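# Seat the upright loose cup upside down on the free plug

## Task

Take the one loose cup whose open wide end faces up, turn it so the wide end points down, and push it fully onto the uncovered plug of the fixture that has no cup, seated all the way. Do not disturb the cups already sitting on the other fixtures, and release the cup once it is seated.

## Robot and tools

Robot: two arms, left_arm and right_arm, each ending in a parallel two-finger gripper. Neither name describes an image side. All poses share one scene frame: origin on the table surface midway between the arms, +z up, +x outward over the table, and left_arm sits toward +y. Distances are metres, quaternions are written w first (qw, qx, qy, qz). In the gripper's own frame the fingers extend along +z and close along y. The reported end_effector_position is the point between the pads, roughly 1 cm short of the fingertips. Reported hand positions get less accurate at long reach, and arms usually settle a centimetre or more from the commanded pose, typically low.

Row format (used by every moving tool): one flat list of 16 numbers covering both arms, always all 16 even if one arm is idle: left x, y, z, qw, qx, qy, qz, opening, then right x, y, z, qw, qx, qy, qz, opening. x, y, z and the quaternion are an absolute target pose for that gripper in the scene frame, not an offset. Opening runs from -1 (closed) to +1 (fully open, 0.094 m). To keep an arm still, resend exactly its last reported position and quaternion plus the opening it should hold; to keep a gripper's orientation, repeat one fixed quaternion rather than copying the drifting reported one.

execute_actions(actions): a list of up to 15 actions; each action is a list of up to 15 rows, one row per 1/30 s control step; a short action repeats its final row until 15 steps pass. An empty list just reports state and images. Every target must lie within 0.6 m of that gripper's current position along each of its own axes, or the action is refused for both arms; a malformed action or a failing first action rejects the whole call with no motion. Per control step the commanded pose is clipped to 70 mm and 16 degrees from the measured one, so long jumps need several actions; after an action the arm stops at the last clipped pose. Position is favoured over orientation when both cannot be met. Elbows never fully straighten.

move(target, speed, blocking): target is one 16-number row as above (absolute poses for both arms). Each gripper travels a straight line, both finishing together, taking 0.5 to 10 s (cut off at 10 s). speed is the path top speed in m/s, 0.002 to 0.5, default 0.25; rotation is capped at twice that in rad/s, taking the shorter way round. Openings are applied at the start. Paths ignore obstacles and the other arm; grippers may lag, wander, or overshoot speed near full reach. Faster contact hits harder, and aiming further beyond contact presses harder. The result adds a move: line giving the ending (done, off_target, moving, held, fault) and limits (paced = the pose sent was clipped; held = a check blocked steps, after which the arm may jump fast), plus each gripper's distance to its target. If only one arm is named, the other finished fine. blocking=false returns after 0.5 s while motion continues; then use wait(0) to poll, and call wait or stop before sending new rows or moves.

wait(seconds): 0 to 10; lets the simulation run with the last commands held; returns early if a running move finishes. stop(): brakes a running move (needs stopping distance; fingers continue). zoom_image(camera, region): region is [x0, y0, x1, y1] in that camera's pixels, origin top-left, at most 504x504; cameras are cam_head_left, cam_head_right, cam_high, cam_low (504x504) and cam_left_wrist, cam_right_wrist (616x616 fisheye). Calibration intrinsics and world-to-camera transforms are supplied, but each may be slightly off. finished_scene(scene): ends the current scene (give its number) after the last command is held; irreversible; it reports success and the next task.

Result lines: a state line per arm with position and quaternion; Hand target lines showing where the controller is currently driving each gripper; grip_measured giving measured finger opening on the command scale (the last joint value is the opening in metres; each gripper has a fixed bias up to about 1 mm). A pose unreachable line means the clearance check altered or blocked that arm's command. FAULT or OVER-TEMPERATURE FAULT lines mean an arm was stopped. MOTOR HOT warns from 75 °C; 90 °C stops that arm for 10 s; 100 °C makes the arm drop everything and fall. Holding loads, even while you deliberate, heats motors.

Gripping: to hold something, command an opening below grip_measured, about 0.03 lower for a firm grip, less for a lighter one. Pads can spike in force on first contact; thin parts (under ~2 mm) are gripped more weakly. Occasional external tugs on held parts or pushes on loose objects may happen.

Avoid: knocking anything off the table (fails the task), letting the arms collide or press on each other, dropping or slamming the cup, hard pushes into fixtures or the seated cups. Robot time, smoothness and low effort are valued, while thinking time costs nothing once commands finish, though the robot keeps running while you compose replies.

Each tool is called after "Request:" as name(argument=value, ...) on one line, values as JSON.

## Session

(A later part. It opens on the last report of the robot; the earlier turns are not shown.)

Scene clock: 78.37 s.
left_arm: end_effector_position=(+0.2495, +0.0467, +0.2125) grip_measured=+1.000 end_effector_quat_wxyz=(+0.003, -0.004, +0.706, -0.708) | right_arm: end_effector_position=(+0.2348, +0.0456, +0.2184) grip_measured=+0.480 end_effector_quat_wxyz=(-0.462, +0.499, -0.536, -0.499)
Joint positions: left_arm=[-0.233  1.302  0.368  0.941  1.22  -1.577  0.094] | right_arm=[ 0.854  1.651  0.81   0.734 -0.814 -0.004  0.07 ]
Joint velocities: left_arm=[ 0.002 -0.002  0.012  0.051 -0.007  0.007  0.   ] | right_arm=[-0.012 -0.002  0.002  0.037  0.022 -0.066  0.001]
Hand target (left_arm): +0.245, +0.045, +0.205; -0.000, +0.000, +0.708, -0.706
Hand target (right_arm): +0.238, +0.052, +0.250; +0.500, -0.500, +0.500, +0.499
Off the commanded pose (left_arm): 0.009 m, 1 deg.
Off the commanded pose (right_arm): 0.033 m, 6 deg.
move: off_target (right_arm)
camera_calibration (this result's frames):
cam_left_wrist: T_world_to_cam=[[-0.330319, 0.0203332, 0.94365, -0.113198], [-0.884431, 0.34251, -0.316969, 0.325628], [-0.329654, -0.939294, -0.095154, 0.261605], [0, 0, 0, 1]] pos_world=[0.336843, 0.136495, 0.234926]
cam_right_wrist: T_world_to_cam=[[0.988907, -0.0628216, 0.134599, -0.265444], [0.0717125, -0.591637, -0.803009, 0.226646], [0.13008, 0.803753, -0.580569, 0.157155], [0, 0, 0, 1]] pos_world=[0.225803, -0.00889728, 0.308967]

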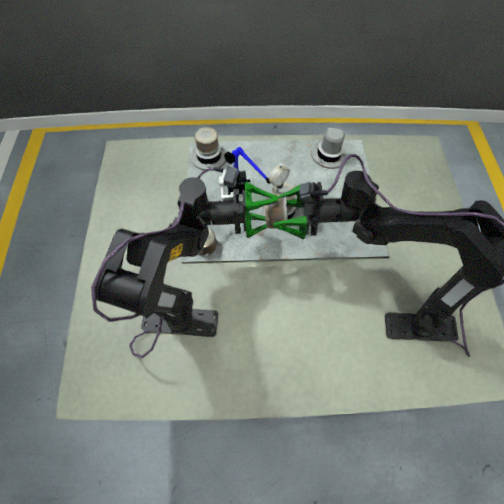

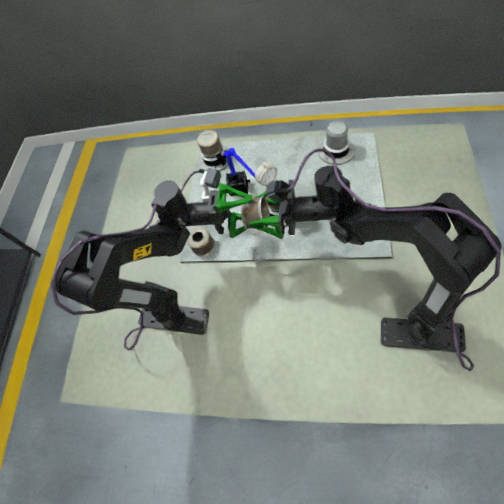

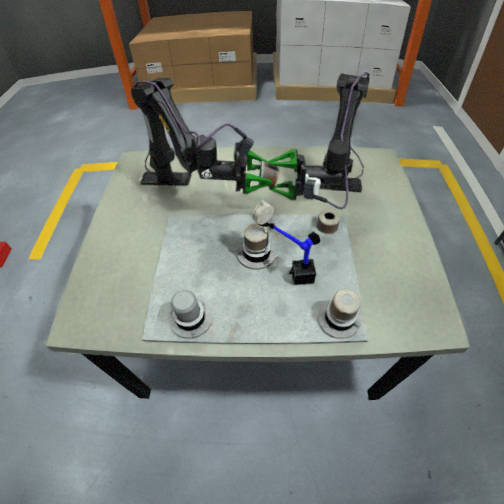

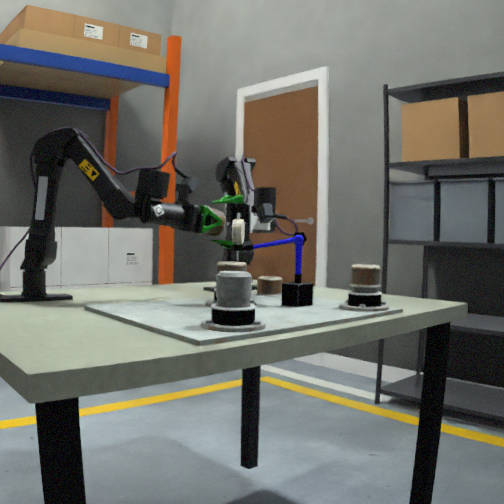

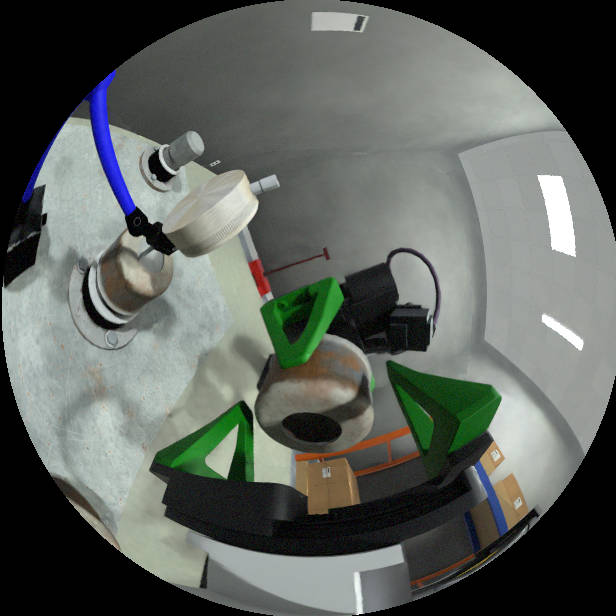

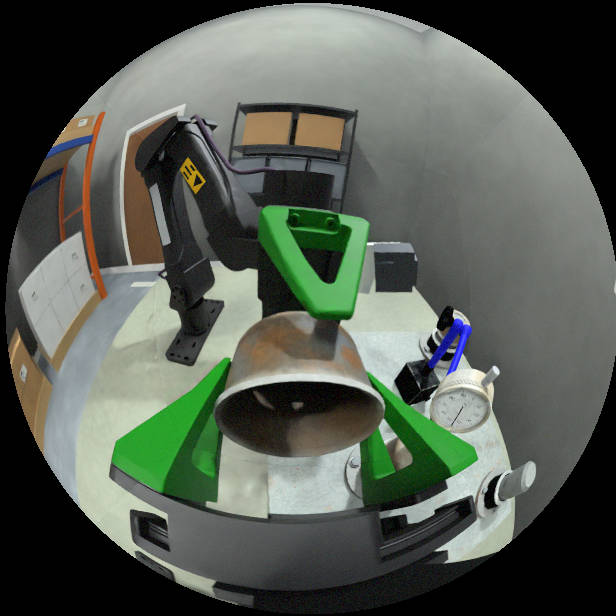

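Request:
move(target=[0.231, 0.045, 0.205, 0.0, 0.0, 0.7071, -0.7071, 1.0, 0.24, 0.054, 0.25, 0.5, -0.5, 0.5, 0.5, 0.43], speed=0.05)

Scene clock: 82.30 s.
left_arm: end_effector_position=(+0.2371, +0.0458, +0.2019) grip_measured=+1.000 end_effector_quat_wxyz=(-0.010, -0.011, +0.710, -0.704) | right_arm: end_effector_position=(+0.2354, +0.0459, +0.2152) grip_measured=+0.480 end_effector_quat_wxyz=(-0.459, +0.499, -0.540, -0.499)
Joint positions: left_arm=[-0.255  1.282  0.318  0.944  1.207 -1.581  0.094] | right_arm=[ 0.854  1.657  0.81   0.73  -0.812 -0.004  0.07 ]
Joint velocities: left_arm=[ 0.002  0.022 -0.002 -0.022 -0.11   0.007  0.   ] | right_arm=[ 0.007  0.022 -0.007  0.022  0.007 -0.007 -0.   ]
Hand target (left_arm): +0.231, +0.045, +0.205; -0.000, +0.000, +0.707, -0.707
Hand target (right_arm): +0.238, +0.052, +0.250; -0.500, +0.500, -0.500, -0.499
Off the commanded pose (left_arm): 0.007 m, 2 deg.
Off the commanded pose (right_arm): 0.036 m, 7 deg.
move: off_target (right_arm)
camera_calibration (this result's frames):
cam_left_wrist: T_world_to_cam=[[-0.302423, 0.0144364, 0.953065, -0.11555], [-0.89023, 0.353048, -0.287832, 0.306625], [-0.340632, -0.935494, -0.093918, 0.257789], [0, 0, 0, 1]] pos_world=[0.325834, 0.134575, 0.222594]
cam_right_wrist: T_world_to_cam=[[0.989735, -0.0630738, 0.128245, -0.264378], [0.0655516, -0.597037, -0.799531, 0.22516], [0.126997, 0.79973, -0.586773, 0.157153], [0, 0, 0, 1]] pos_world=[0.226947, -0.00792621, 0.306141]

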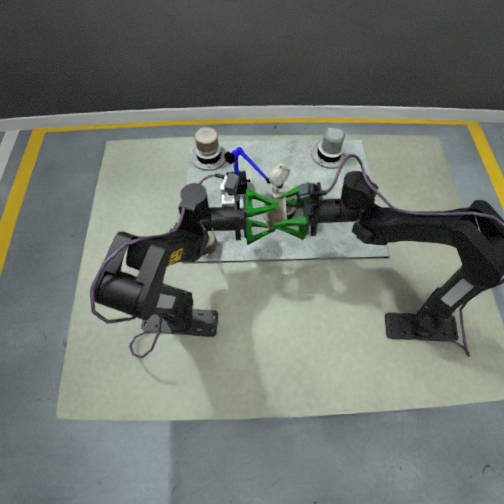

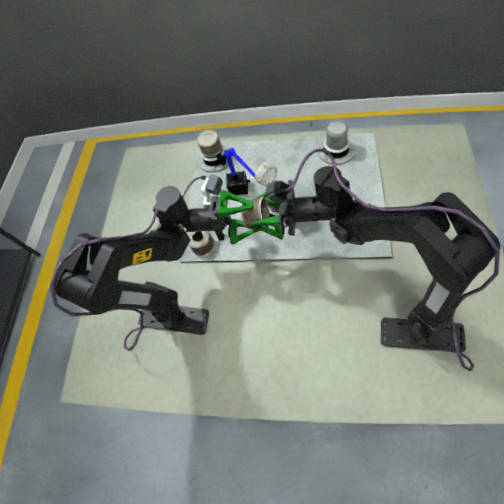

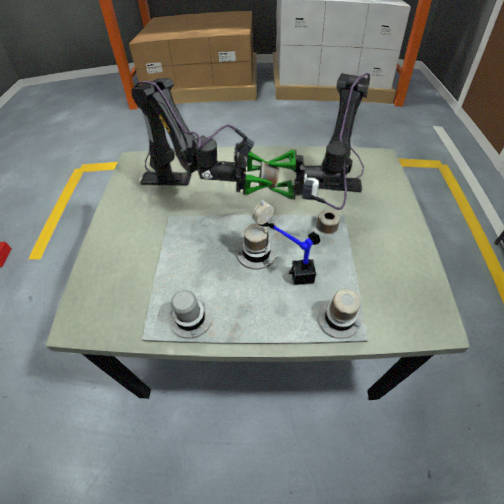

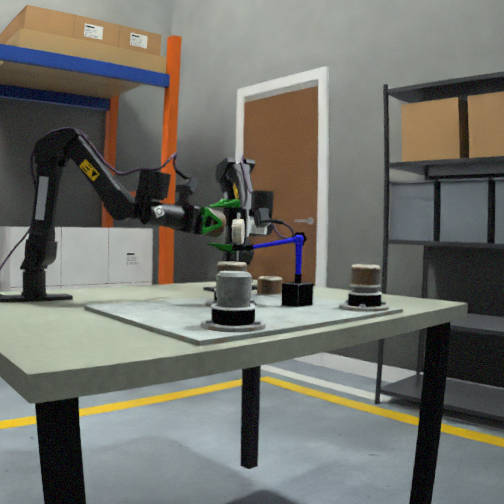

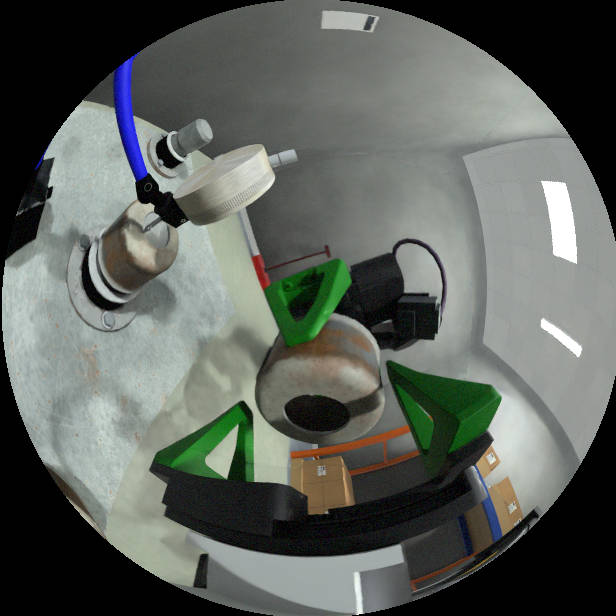

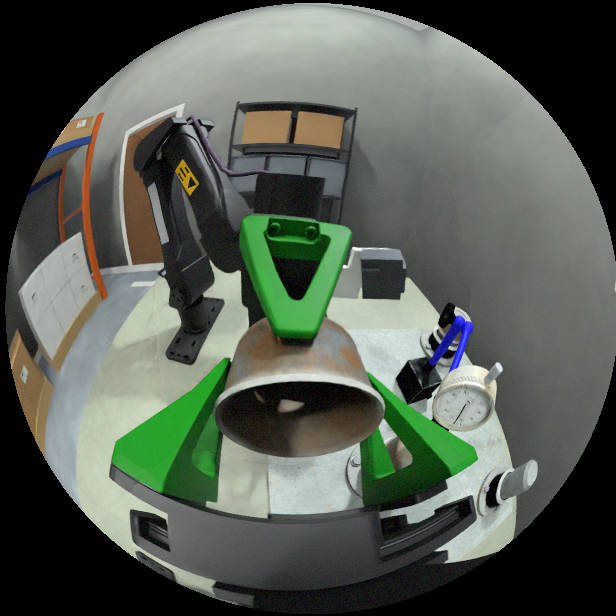

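Request:
move(target=[0.231, 0.045, 0.208, 0.0, 0.0, 0.7071, -0.7071, 0.40, 0.24, 0.054, 0.25, 0.5, -0.5, 0.5, 0.5, 0.43], speed=0.05)

Scene clock: 105.23 s.
left_arm: end_effector_position=(+0.2379, +0.0462, +0.2046) grip_measured=+0.513 end_effector_quat_wxyz=(-0.003, -0.011, +0.708, -0.706) | right_arm: end_effector_position=(+0.2352, +0.0461, +0.2123) grip_measured=+0.480 end_effector_quat_wxyz=(-0.455, +0.498, -0.543, -0.500)
Joint positions: left_arm=[-0.255  1.27   0.318  0.941  1.196 -1.581  0.071] | right_arm=[ 0.854  1.662  0.809  0.727 -0.814 -0.001  0.07 ]
Joint velocities: left_arm=[-0.007  0.012 -0.017 -0.007 -0.022  0.081 -0.001] | right_arm=[ 0.002 -0.032 -0.002  0.007  0.022 -0.066 -0.001]
Hand target (left_arm): +0.231, +0.045, +0.208; -0.000, +0.000, +0.707, -0.707
Hand target (right_arm): +0.238, +0.052, +0.250; -0.500, +0.501, -0.500, -0.499
Off the commanded pose (left_arm): 0.008 m, 1 deg.
Off the commanded pose (right_arm): 0.039 m, 7 deg.
move: off_target (right_arm)
camera_calibration (this result's frames):
cam_left_wrist: T_world_to_cam=[[-0.312174, 0.0144775, 0.949915, -0.114898], [-0.890857, 0.342893, -0.297991, 0.310735], [-0.330034, -0.939263, -0.094145, 0.256391], [0, 0, 0, 1]] pos_world=[0.32557, 0.135934, 0.225877]
cam_right_wrist: T_world_to_cam=[[0.990978, -0.0606925, 0.119498, -0.262373], [0.0592119, -0.601613, -0.79659, 0.224055], [0.120239, 0.796479, -0.592591, 0.158346], [0, 0, 0, 1]] pos_world=[0.2277, -0.00724863, 0.303667]

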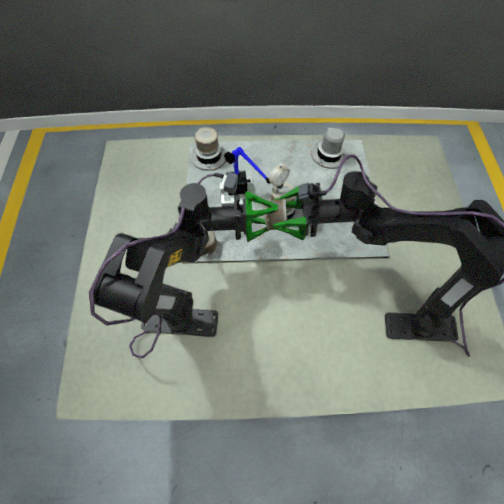

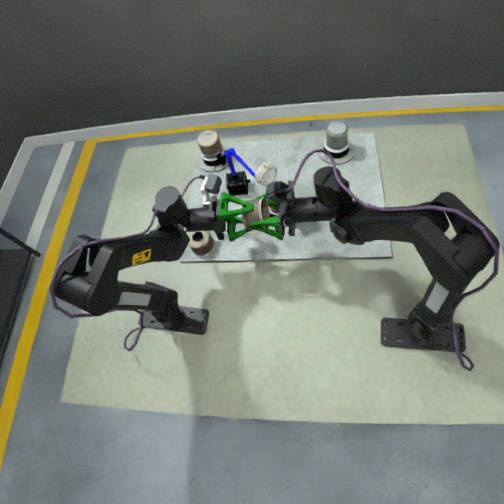

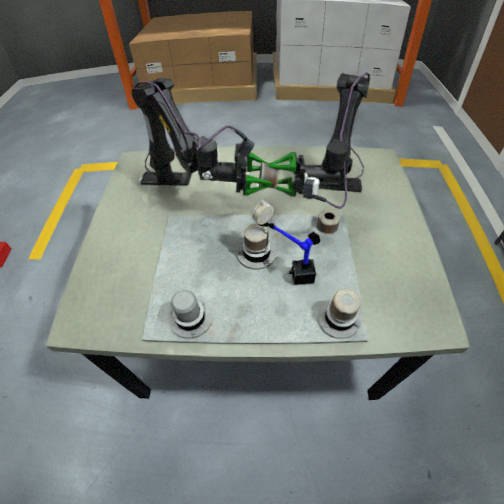

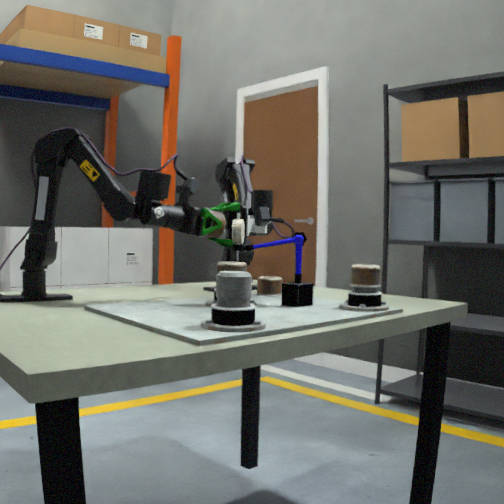

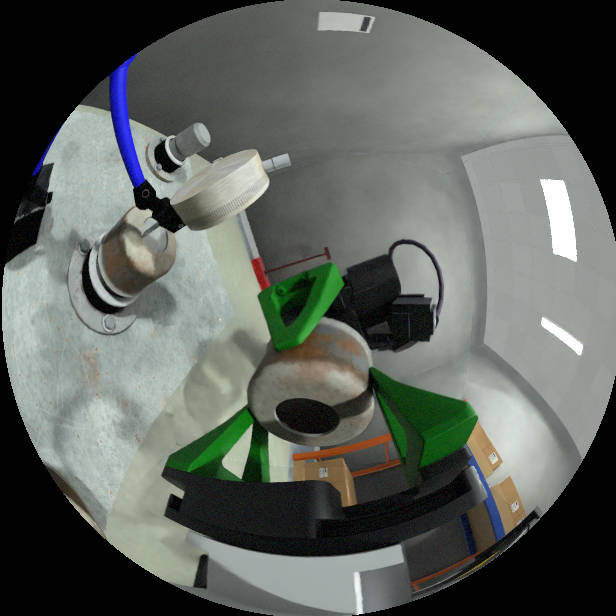

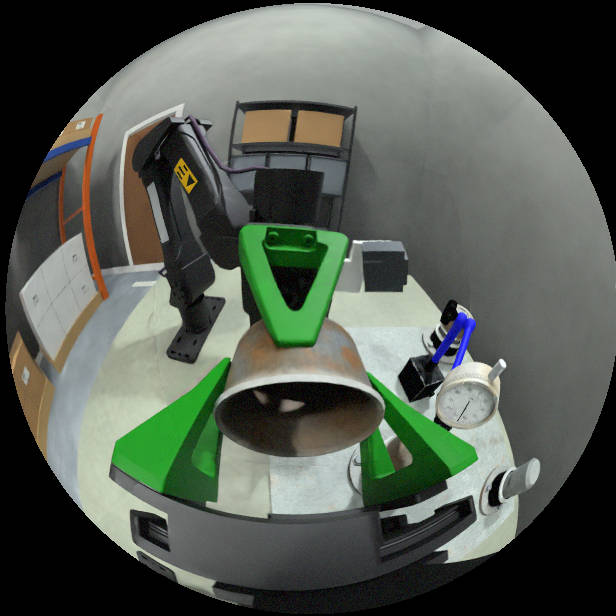

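Request:
move(target=[0.231, 0.045, 0.208, 0.0, 0.0, 0.7071, -0.7071, 0.40, 0.24, 0.054, 0.25, 0.5, -0.5, 0.5, 0.5, 1.0], speed=0.05)

Scene clock: 107.57 s.
left_arm: end_effector_position=(+0.2377, +0.0462, +0.1988) grip_measured=+0.513 end_effector_quat_wxyz=(-0.019, -0.027, +0.713, -0.700) | right_arm: end_effector_position=(+0.2380, +0.0487, +0.2300) grip_measured=+1.000 end_effector_quat_wxyz=(-0.481, +0.500, -0.518, -0.500)
Joint positions: left_arm=[-0.255  1.27   0.318  0.899  1.196 -1.585  0.071] | right_arm=[ 0.854  1.662  0.828  0.781 -0.814 -0.001  0.094]
Joint velocities: left_arm=[ 0.007 -0.007  0.002 -0.007 -0.081  0.051  0.   ] | right_arm=[ 0.002 -0.007 -0.012 -0.007  0.051  0.022  0.   ]
Hand target (left_arm): +0.231, +0.045, +0.208; -0.000, -0.000, +0.707, -0.707
Hand target (right_arm): +0.239, +0.053, +0.250; +0.500, -0.500, +0.500, +0.499
Off the commanded pose (left_arm): 0.011 m, 4 deg.
Off the commanded pose (right_arm): 0.021 m, 3 deg.
move: off_target (left_arm, right_arm)
camera_calibration (this result's frames):
cam_left_wrist: T_world_to_cam=[[-0.269588, -0.0000020545, 0.962976, -0.121507], [-0.903138, 0.34701, -0.252835, 0.302578], [-0.334162, -0.937861, -0.0935515, 0.25665], [0, 0, 0, 1]] pos_world=[0.326275, 0.135704, 0.217521]
cam_right_wrist: T_world_to_cam=[[0.983454, -0.0678717, 0.167965, -0.276135], [0.101536, -0.561339, -0.821334, 0.233255], [0.15003, 0.824798, -0.545159, 0.146994], [0, 0, 0, 1]] pos_world=[0.225828, -0.00904715, 0.318097]

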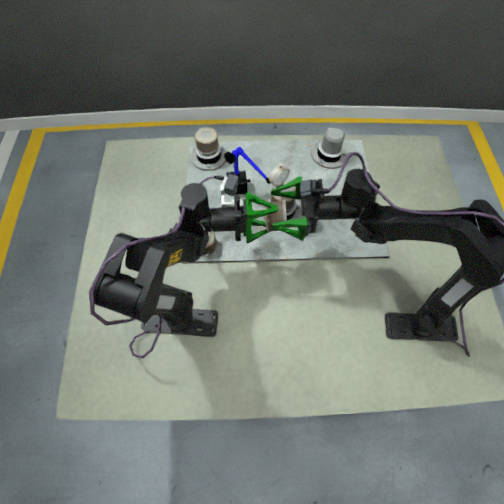

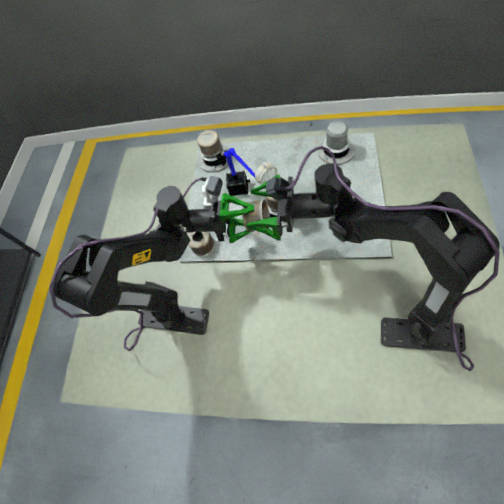

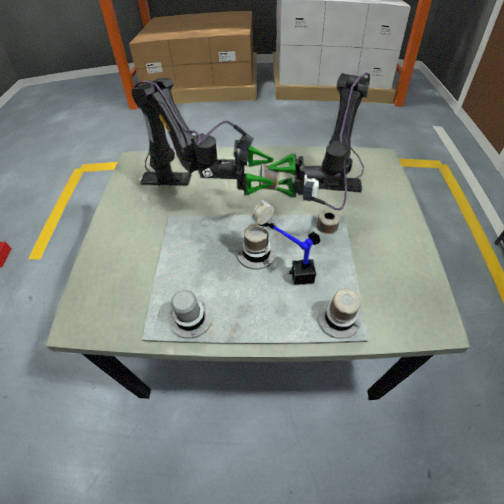

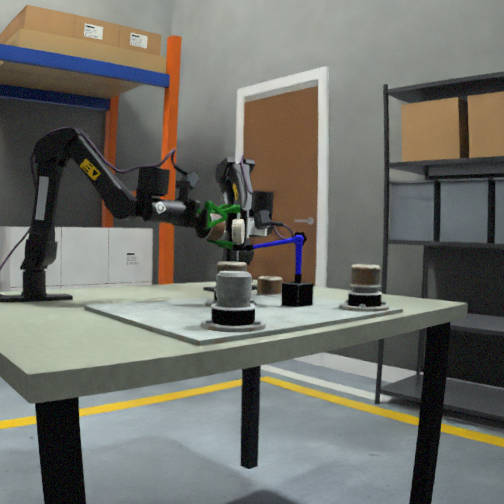

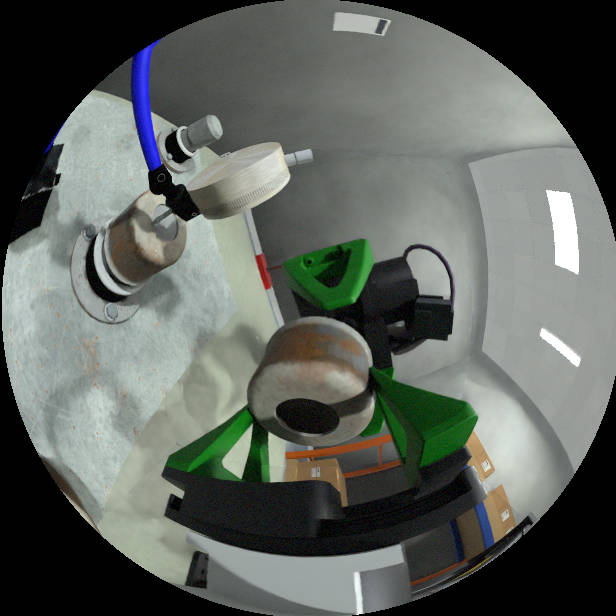

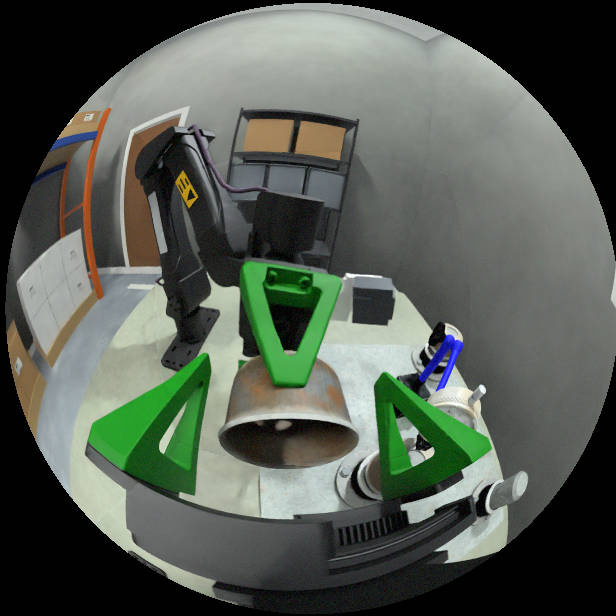

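Request:
move(target=[0.231, 0.045, 0.208, 0.0, 0.0, 0.7071, -0.7071, 0.40, 0.24, -0.08, 0.25, 0.5, -0.5, 0.5, 0.5, 1.0], speed=0.2)

Request:
move(target=[0.26, -0.03, 0.12, 0.0488, 0.4636, 0.8798, 0.0926, 0.40, 0.16, -0.20, 0.20, 0.3455, -0.3973, 0.8341, 0.1646, 1.0], speed=0.2)

Scene clock: 116.57 s.
left_arm: end_effector_position=(+0.2376, +0.0463, +0.1959) grip_measured=+0.513 end_effector_quat_wxyz=(-0.026, -0.034, +0.716, -0.697) | right_arm: end_effector_position=(+0.2477, -0.0760, +0.2517) grip_measured=+1.000 end_effector_quat_wxyz=(-0.506, +0.500, -0.499, -0.496)
Joint positions: left_arm=[-0.255  1.27   0.318  0.877  1.196 -1.586  0.071] | right_arm=[ 0.477  1.394  0.622  0.781 -1.183 -0.003  0.094]
Joint velocities: left_arm=[-0.007 -0.002  0.002  0.022  0.007 -0.051 -0.   ] | right_arm=[-0.007 -0.012 -0.002 -0.051 -0.11  -0.066  0.   ]
Hand target (left_arm): +0.231, +0.045, +0.208; -0.000, -0.000, +0.708, -0.707
Hand target (right_arm): +0.242, -0.079, +0.249; +0.500, -0.501, +0.500, +0.500
Off the commanded pose (left_arm): 0.014 m, 5 deg.
Off the commanded pose (right_arm): 0.009 m, 1 deg.
move: off_target (left_arm)
camera_calibration (this result's frames):
cam_left_wrist: T_world_to_cam=[[-0.249935, -0.00732575, 0.968235, -0.124131], [-0.908073, 0.348839, -0.231766, 0.298624], [-0.336061, -0.937154, -0.0938395, 0.256858], [0, 0, 0, 1]] pos_world=[0.326467, 0.135635, 0.213502]
cam_right_wrist: T_world_to_cam=[[0.973376, -0.0839242, 0.213299, -0.307849], [0.1378, -0.529369, -0.837126, 0.177455], [0.183169, 0.844231, -0.50371, 0.243095], [0, 0, 0, 1]] pos_world=[0.230672, -0.137125, 0.336665]

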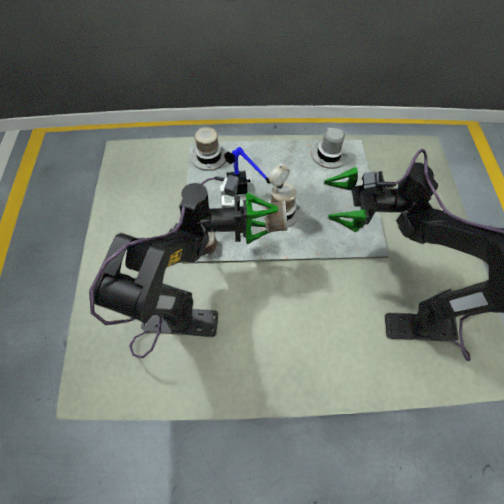

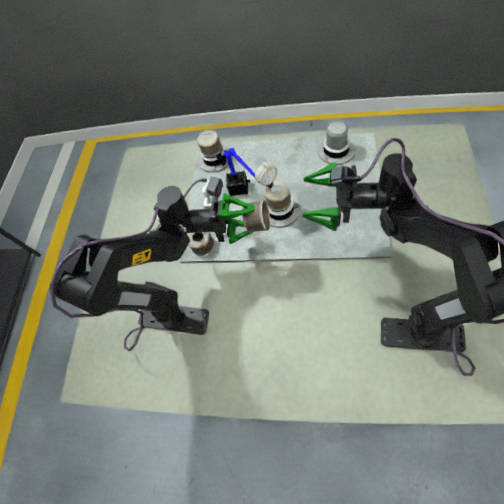

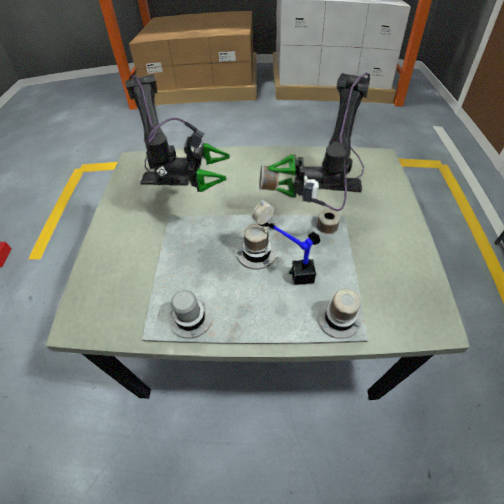

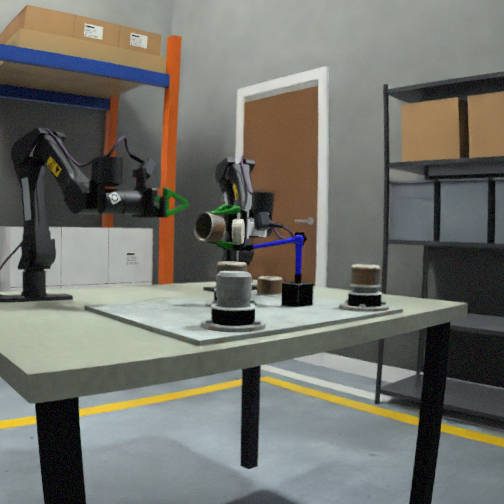

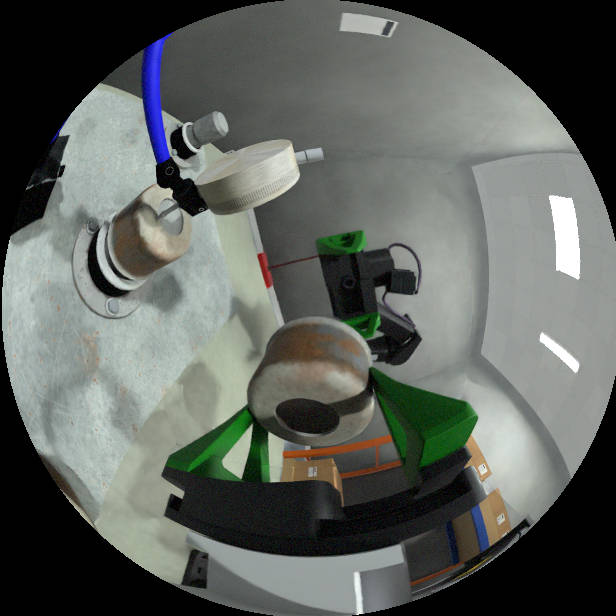

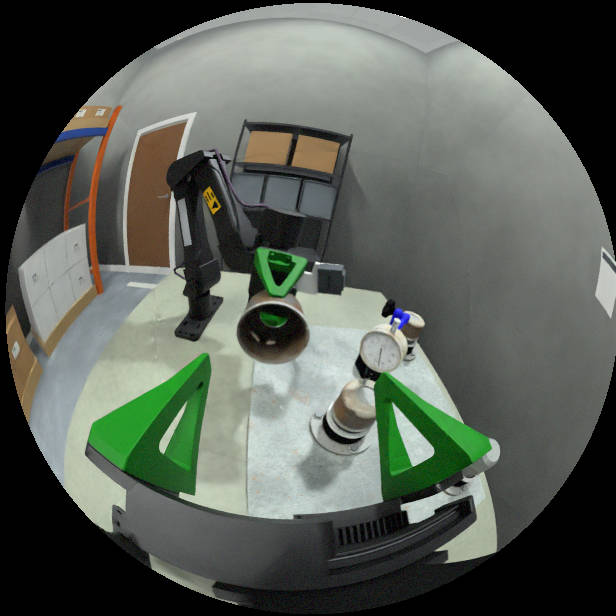

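Scene clock: 122.03 s.
left_arm: end_effector_position=(+0.2536, -0.0219, +0.1125) grip_measured=+0.514 end_effector_quat_wxyz=(+0.029, +0.470, +0.877, +0.093) | right_arm: end_effector_position=(+0.1630, -0.1994, +0.1828) grip_measured=+1.000 end_effector_quat_wxyz=(+0.322, -0.398, +0.842, +0.169)
Joint positions: left_arm=[-0.973  2.042  1.816 -1.4   -0.187 -0.102  0.071] | right_arm=[ 0.665  0.697  0.775 -0.936 -0.238 -0.226  0.094]
Joint velocities: left_arm=[-0.007  0.017 -0.002 -0.007 -0.037 -0.022  0.001] | right_arm=[-0.007  0.002 -0.007 -0.051  0.022 -0.007  0.   ]
Hand target (left_arm): +0.257, -0.027, +0.122; +0.045, +0.474, +0.874, +0.094
Hand target (right_arm): +0.162, -0.199, +0.199; +0.342, -0.396, +0.835, +0.170
Off the commanded pose (left_arm): 0.013 m, 2 deg.
Off the commanded pose (right_arm): 0.017 m, 3 deg.
move: off_target (left_arm, right_arm)
camera_calibration (this result's frames):
cam_left_wrist: T_world_to_cam=[[-0.959943, -0.238785, -0.146601, 0.260539], [-0.279425, 0.854606, 0.437687, 0.0940044], [0.0207731, 0.461119, -0.887095, 0.219943], [0, 0, 0, 1]] pos_world=[0.271801, -0.119544, 0.192161]
cam_right_wrist: T_world_to_cam=[[0.826515, -0.537877, 0.166017, -0.279057], [-0.510863, -0.840588, -0.180087, -0.0102783], [0.236416, 0.0640325, -0.96954, 0.249001], [0, 0, 0, 1]] pos_world=[0.166526, -0.174682, 0.285893]

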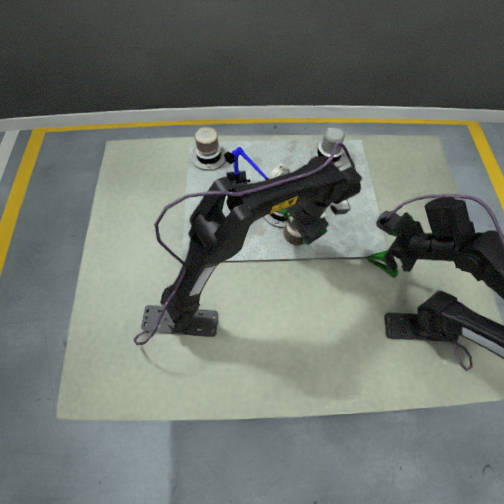

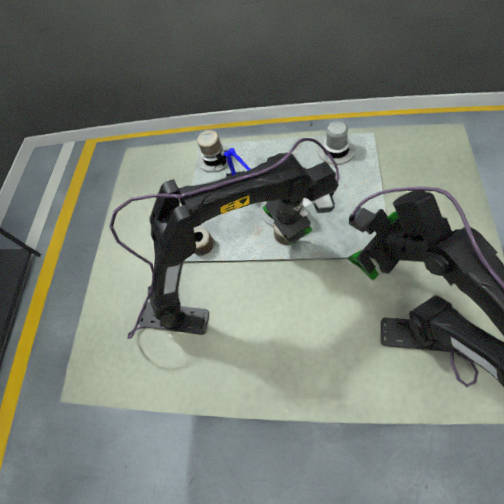

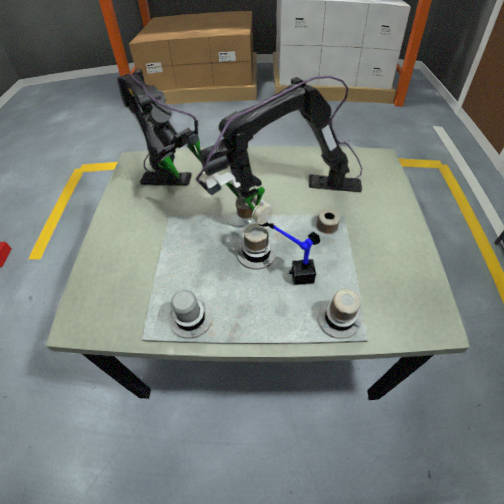

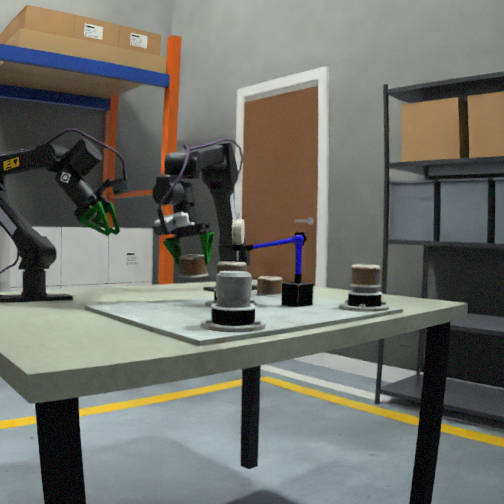

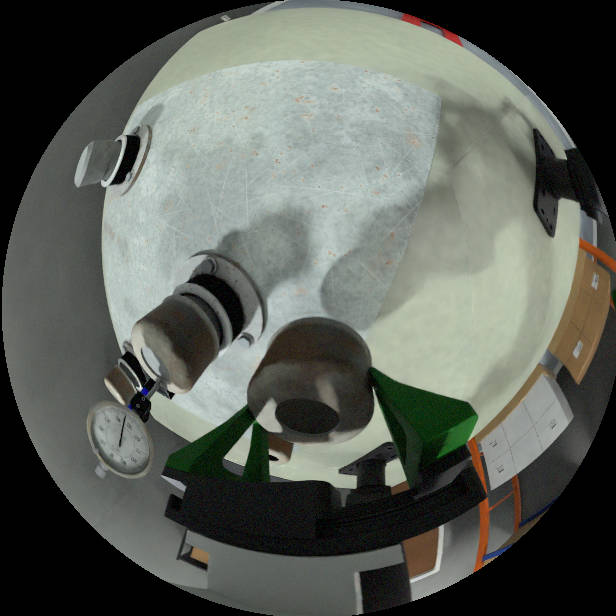

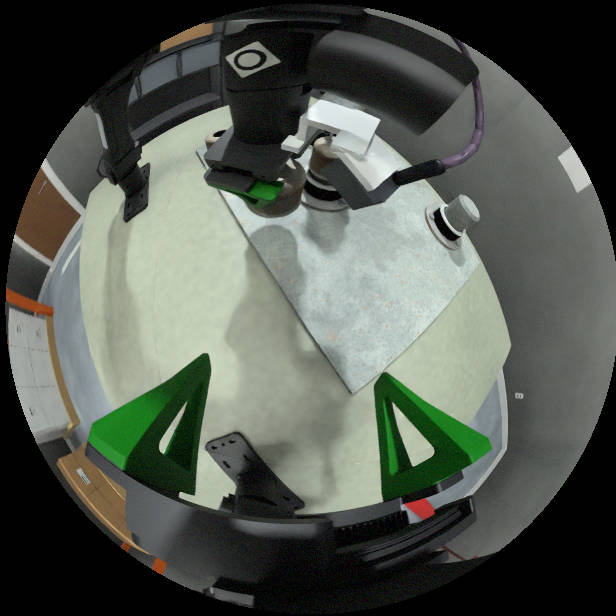

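Request:
zoom_image(camera="cam_low", region=[130, 200, 270, 300])

Region (130, 200, 270, 300) of cam_low's 504x504 image, scaled by 3.600, with more detail than that image has; it fills the top 360 rows of this view, and the rest is white.

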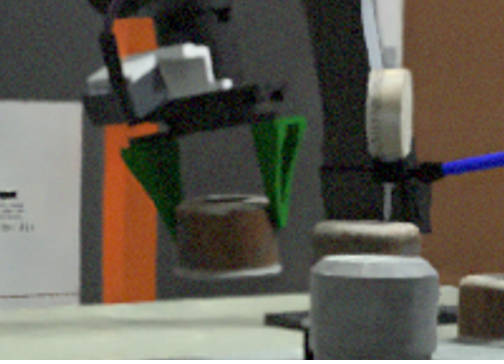

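Request:
move(target=[0.287, -0.068, 0.065, 0.0488, 0.4636, 0.8798, 0.0926, 0.40, 0.16, -0.20, 0.20, 0.3455, -0.3973, 0.8341, 0.1646, 1.0], speed=0.1)

Request:
zoom_image(camera="cam_low", region=[130, 220, 270, 320])

Scene clock: 125.80 s.
left_arm: end_effector_position=(+0.2743, -0.0597, +0.0535) grip_measured=+0.508 end_effector_quat_wxyz=(+0.021, +0.471, +0.876, +0.100) | right_arm: end_effector_position=(+0.1607, -0.2001, +0.1842) grip_measured=+1.000 end_effector_quat_wxyz=(+0.327, -0.400, +0.841, +0.163)
Joint positions: left_arm=[-0.973  2.266  1.933 -1.315 -0.19  -0.102  0.071] | right_arm=[ 0.692  0.681  0.775 -0.942 -0.209 -0.214  0.094]
Joint velocities: left_arm=[-0.022  0.012  0.002 -0.037  0.007 -0.007 -0.   ] | right_arm=[-0.012  0.017 -0.002 -0.066 -0.037  0.022  0.   ]
Hand target (left_arm): +0.286, -0.068, +0.065; +0.049, +0.463, +0.880, +0.093
Hand target (right_arm): +0.160, -0.200, +0.200; +0.345, -0.397, +0.834, +0.165
Off the commanded pose (left_arm): 0.019 m, 3 deg.
Off the commanded pose (right_arm): 0.016 m, 2 deg.
move: off_target (left_arm, right_arm)
camera_calibration (this result's frames):
cam_left_wrist: T_world_to_cam=[[-0.961062, -0.23564, -0.14434, 0.263134], [-0.275959, 0.845588, 0.456976, 0.155378], [0.0143704, 0.479014, -0.87769, 0.186821], [0, 0, 0, 1]] pos_world=[0.293082, -0.158871, 0.130948]
cam_right_wrist: T_world_to_cam=[[0.823203, -0.538079, 0.181132, -0.280021], [-0.509861, -0.840985, -0.181067, -0.0118568], [0.249758, 0.0567021, -0.966647, 0.246761], [0, 0, 0, 1]] pos_world=[0.162838, -0.174636, 0.287104]

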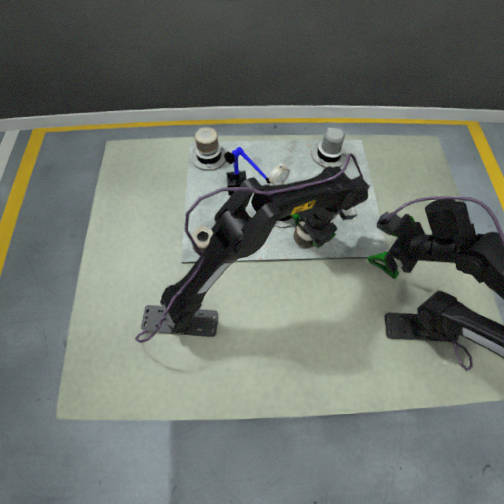

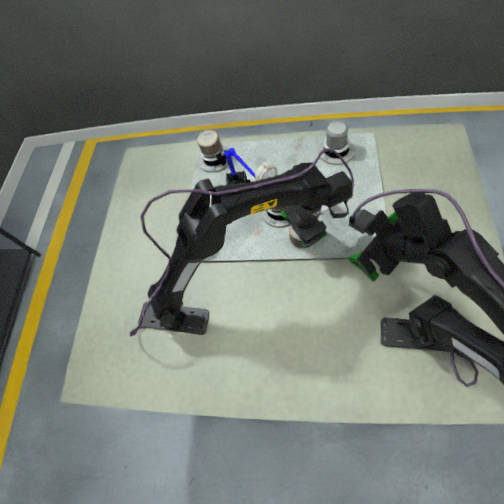

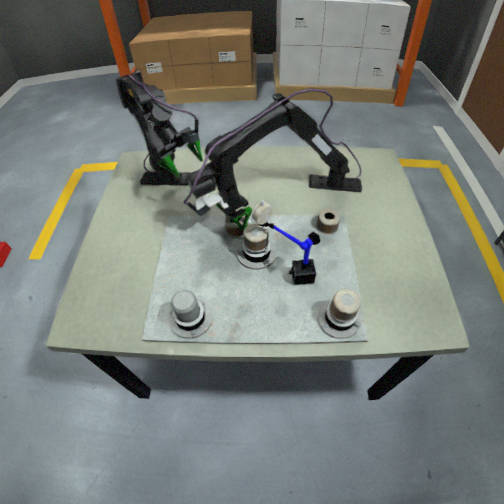

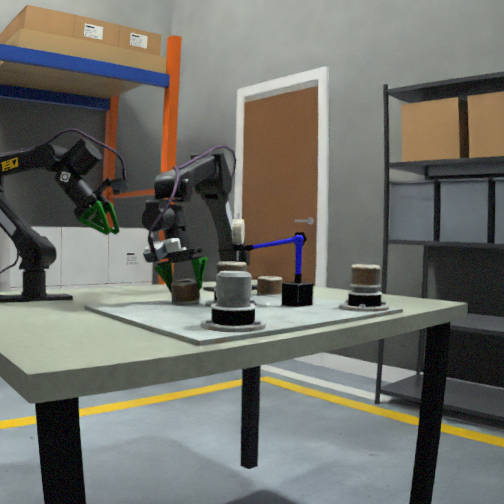

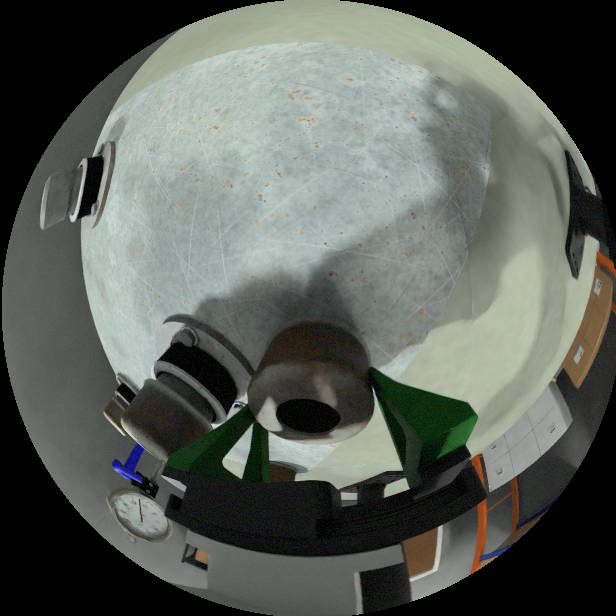

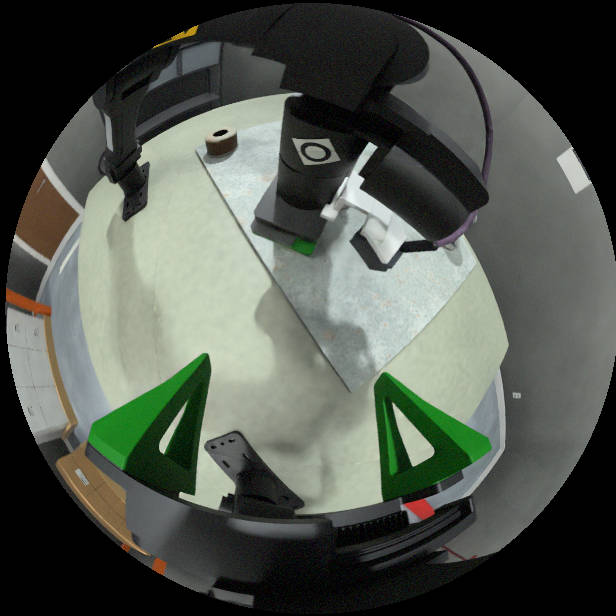

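Region (130, 220, 270, 320) of cam_low's 504x504 image, scaled by 3.600, with more detail than that image has; it fills the top 360 rows of this view, and the rest is white.

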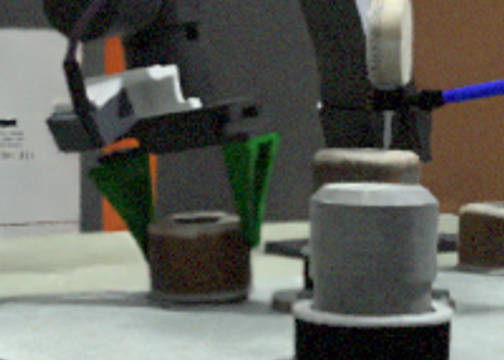

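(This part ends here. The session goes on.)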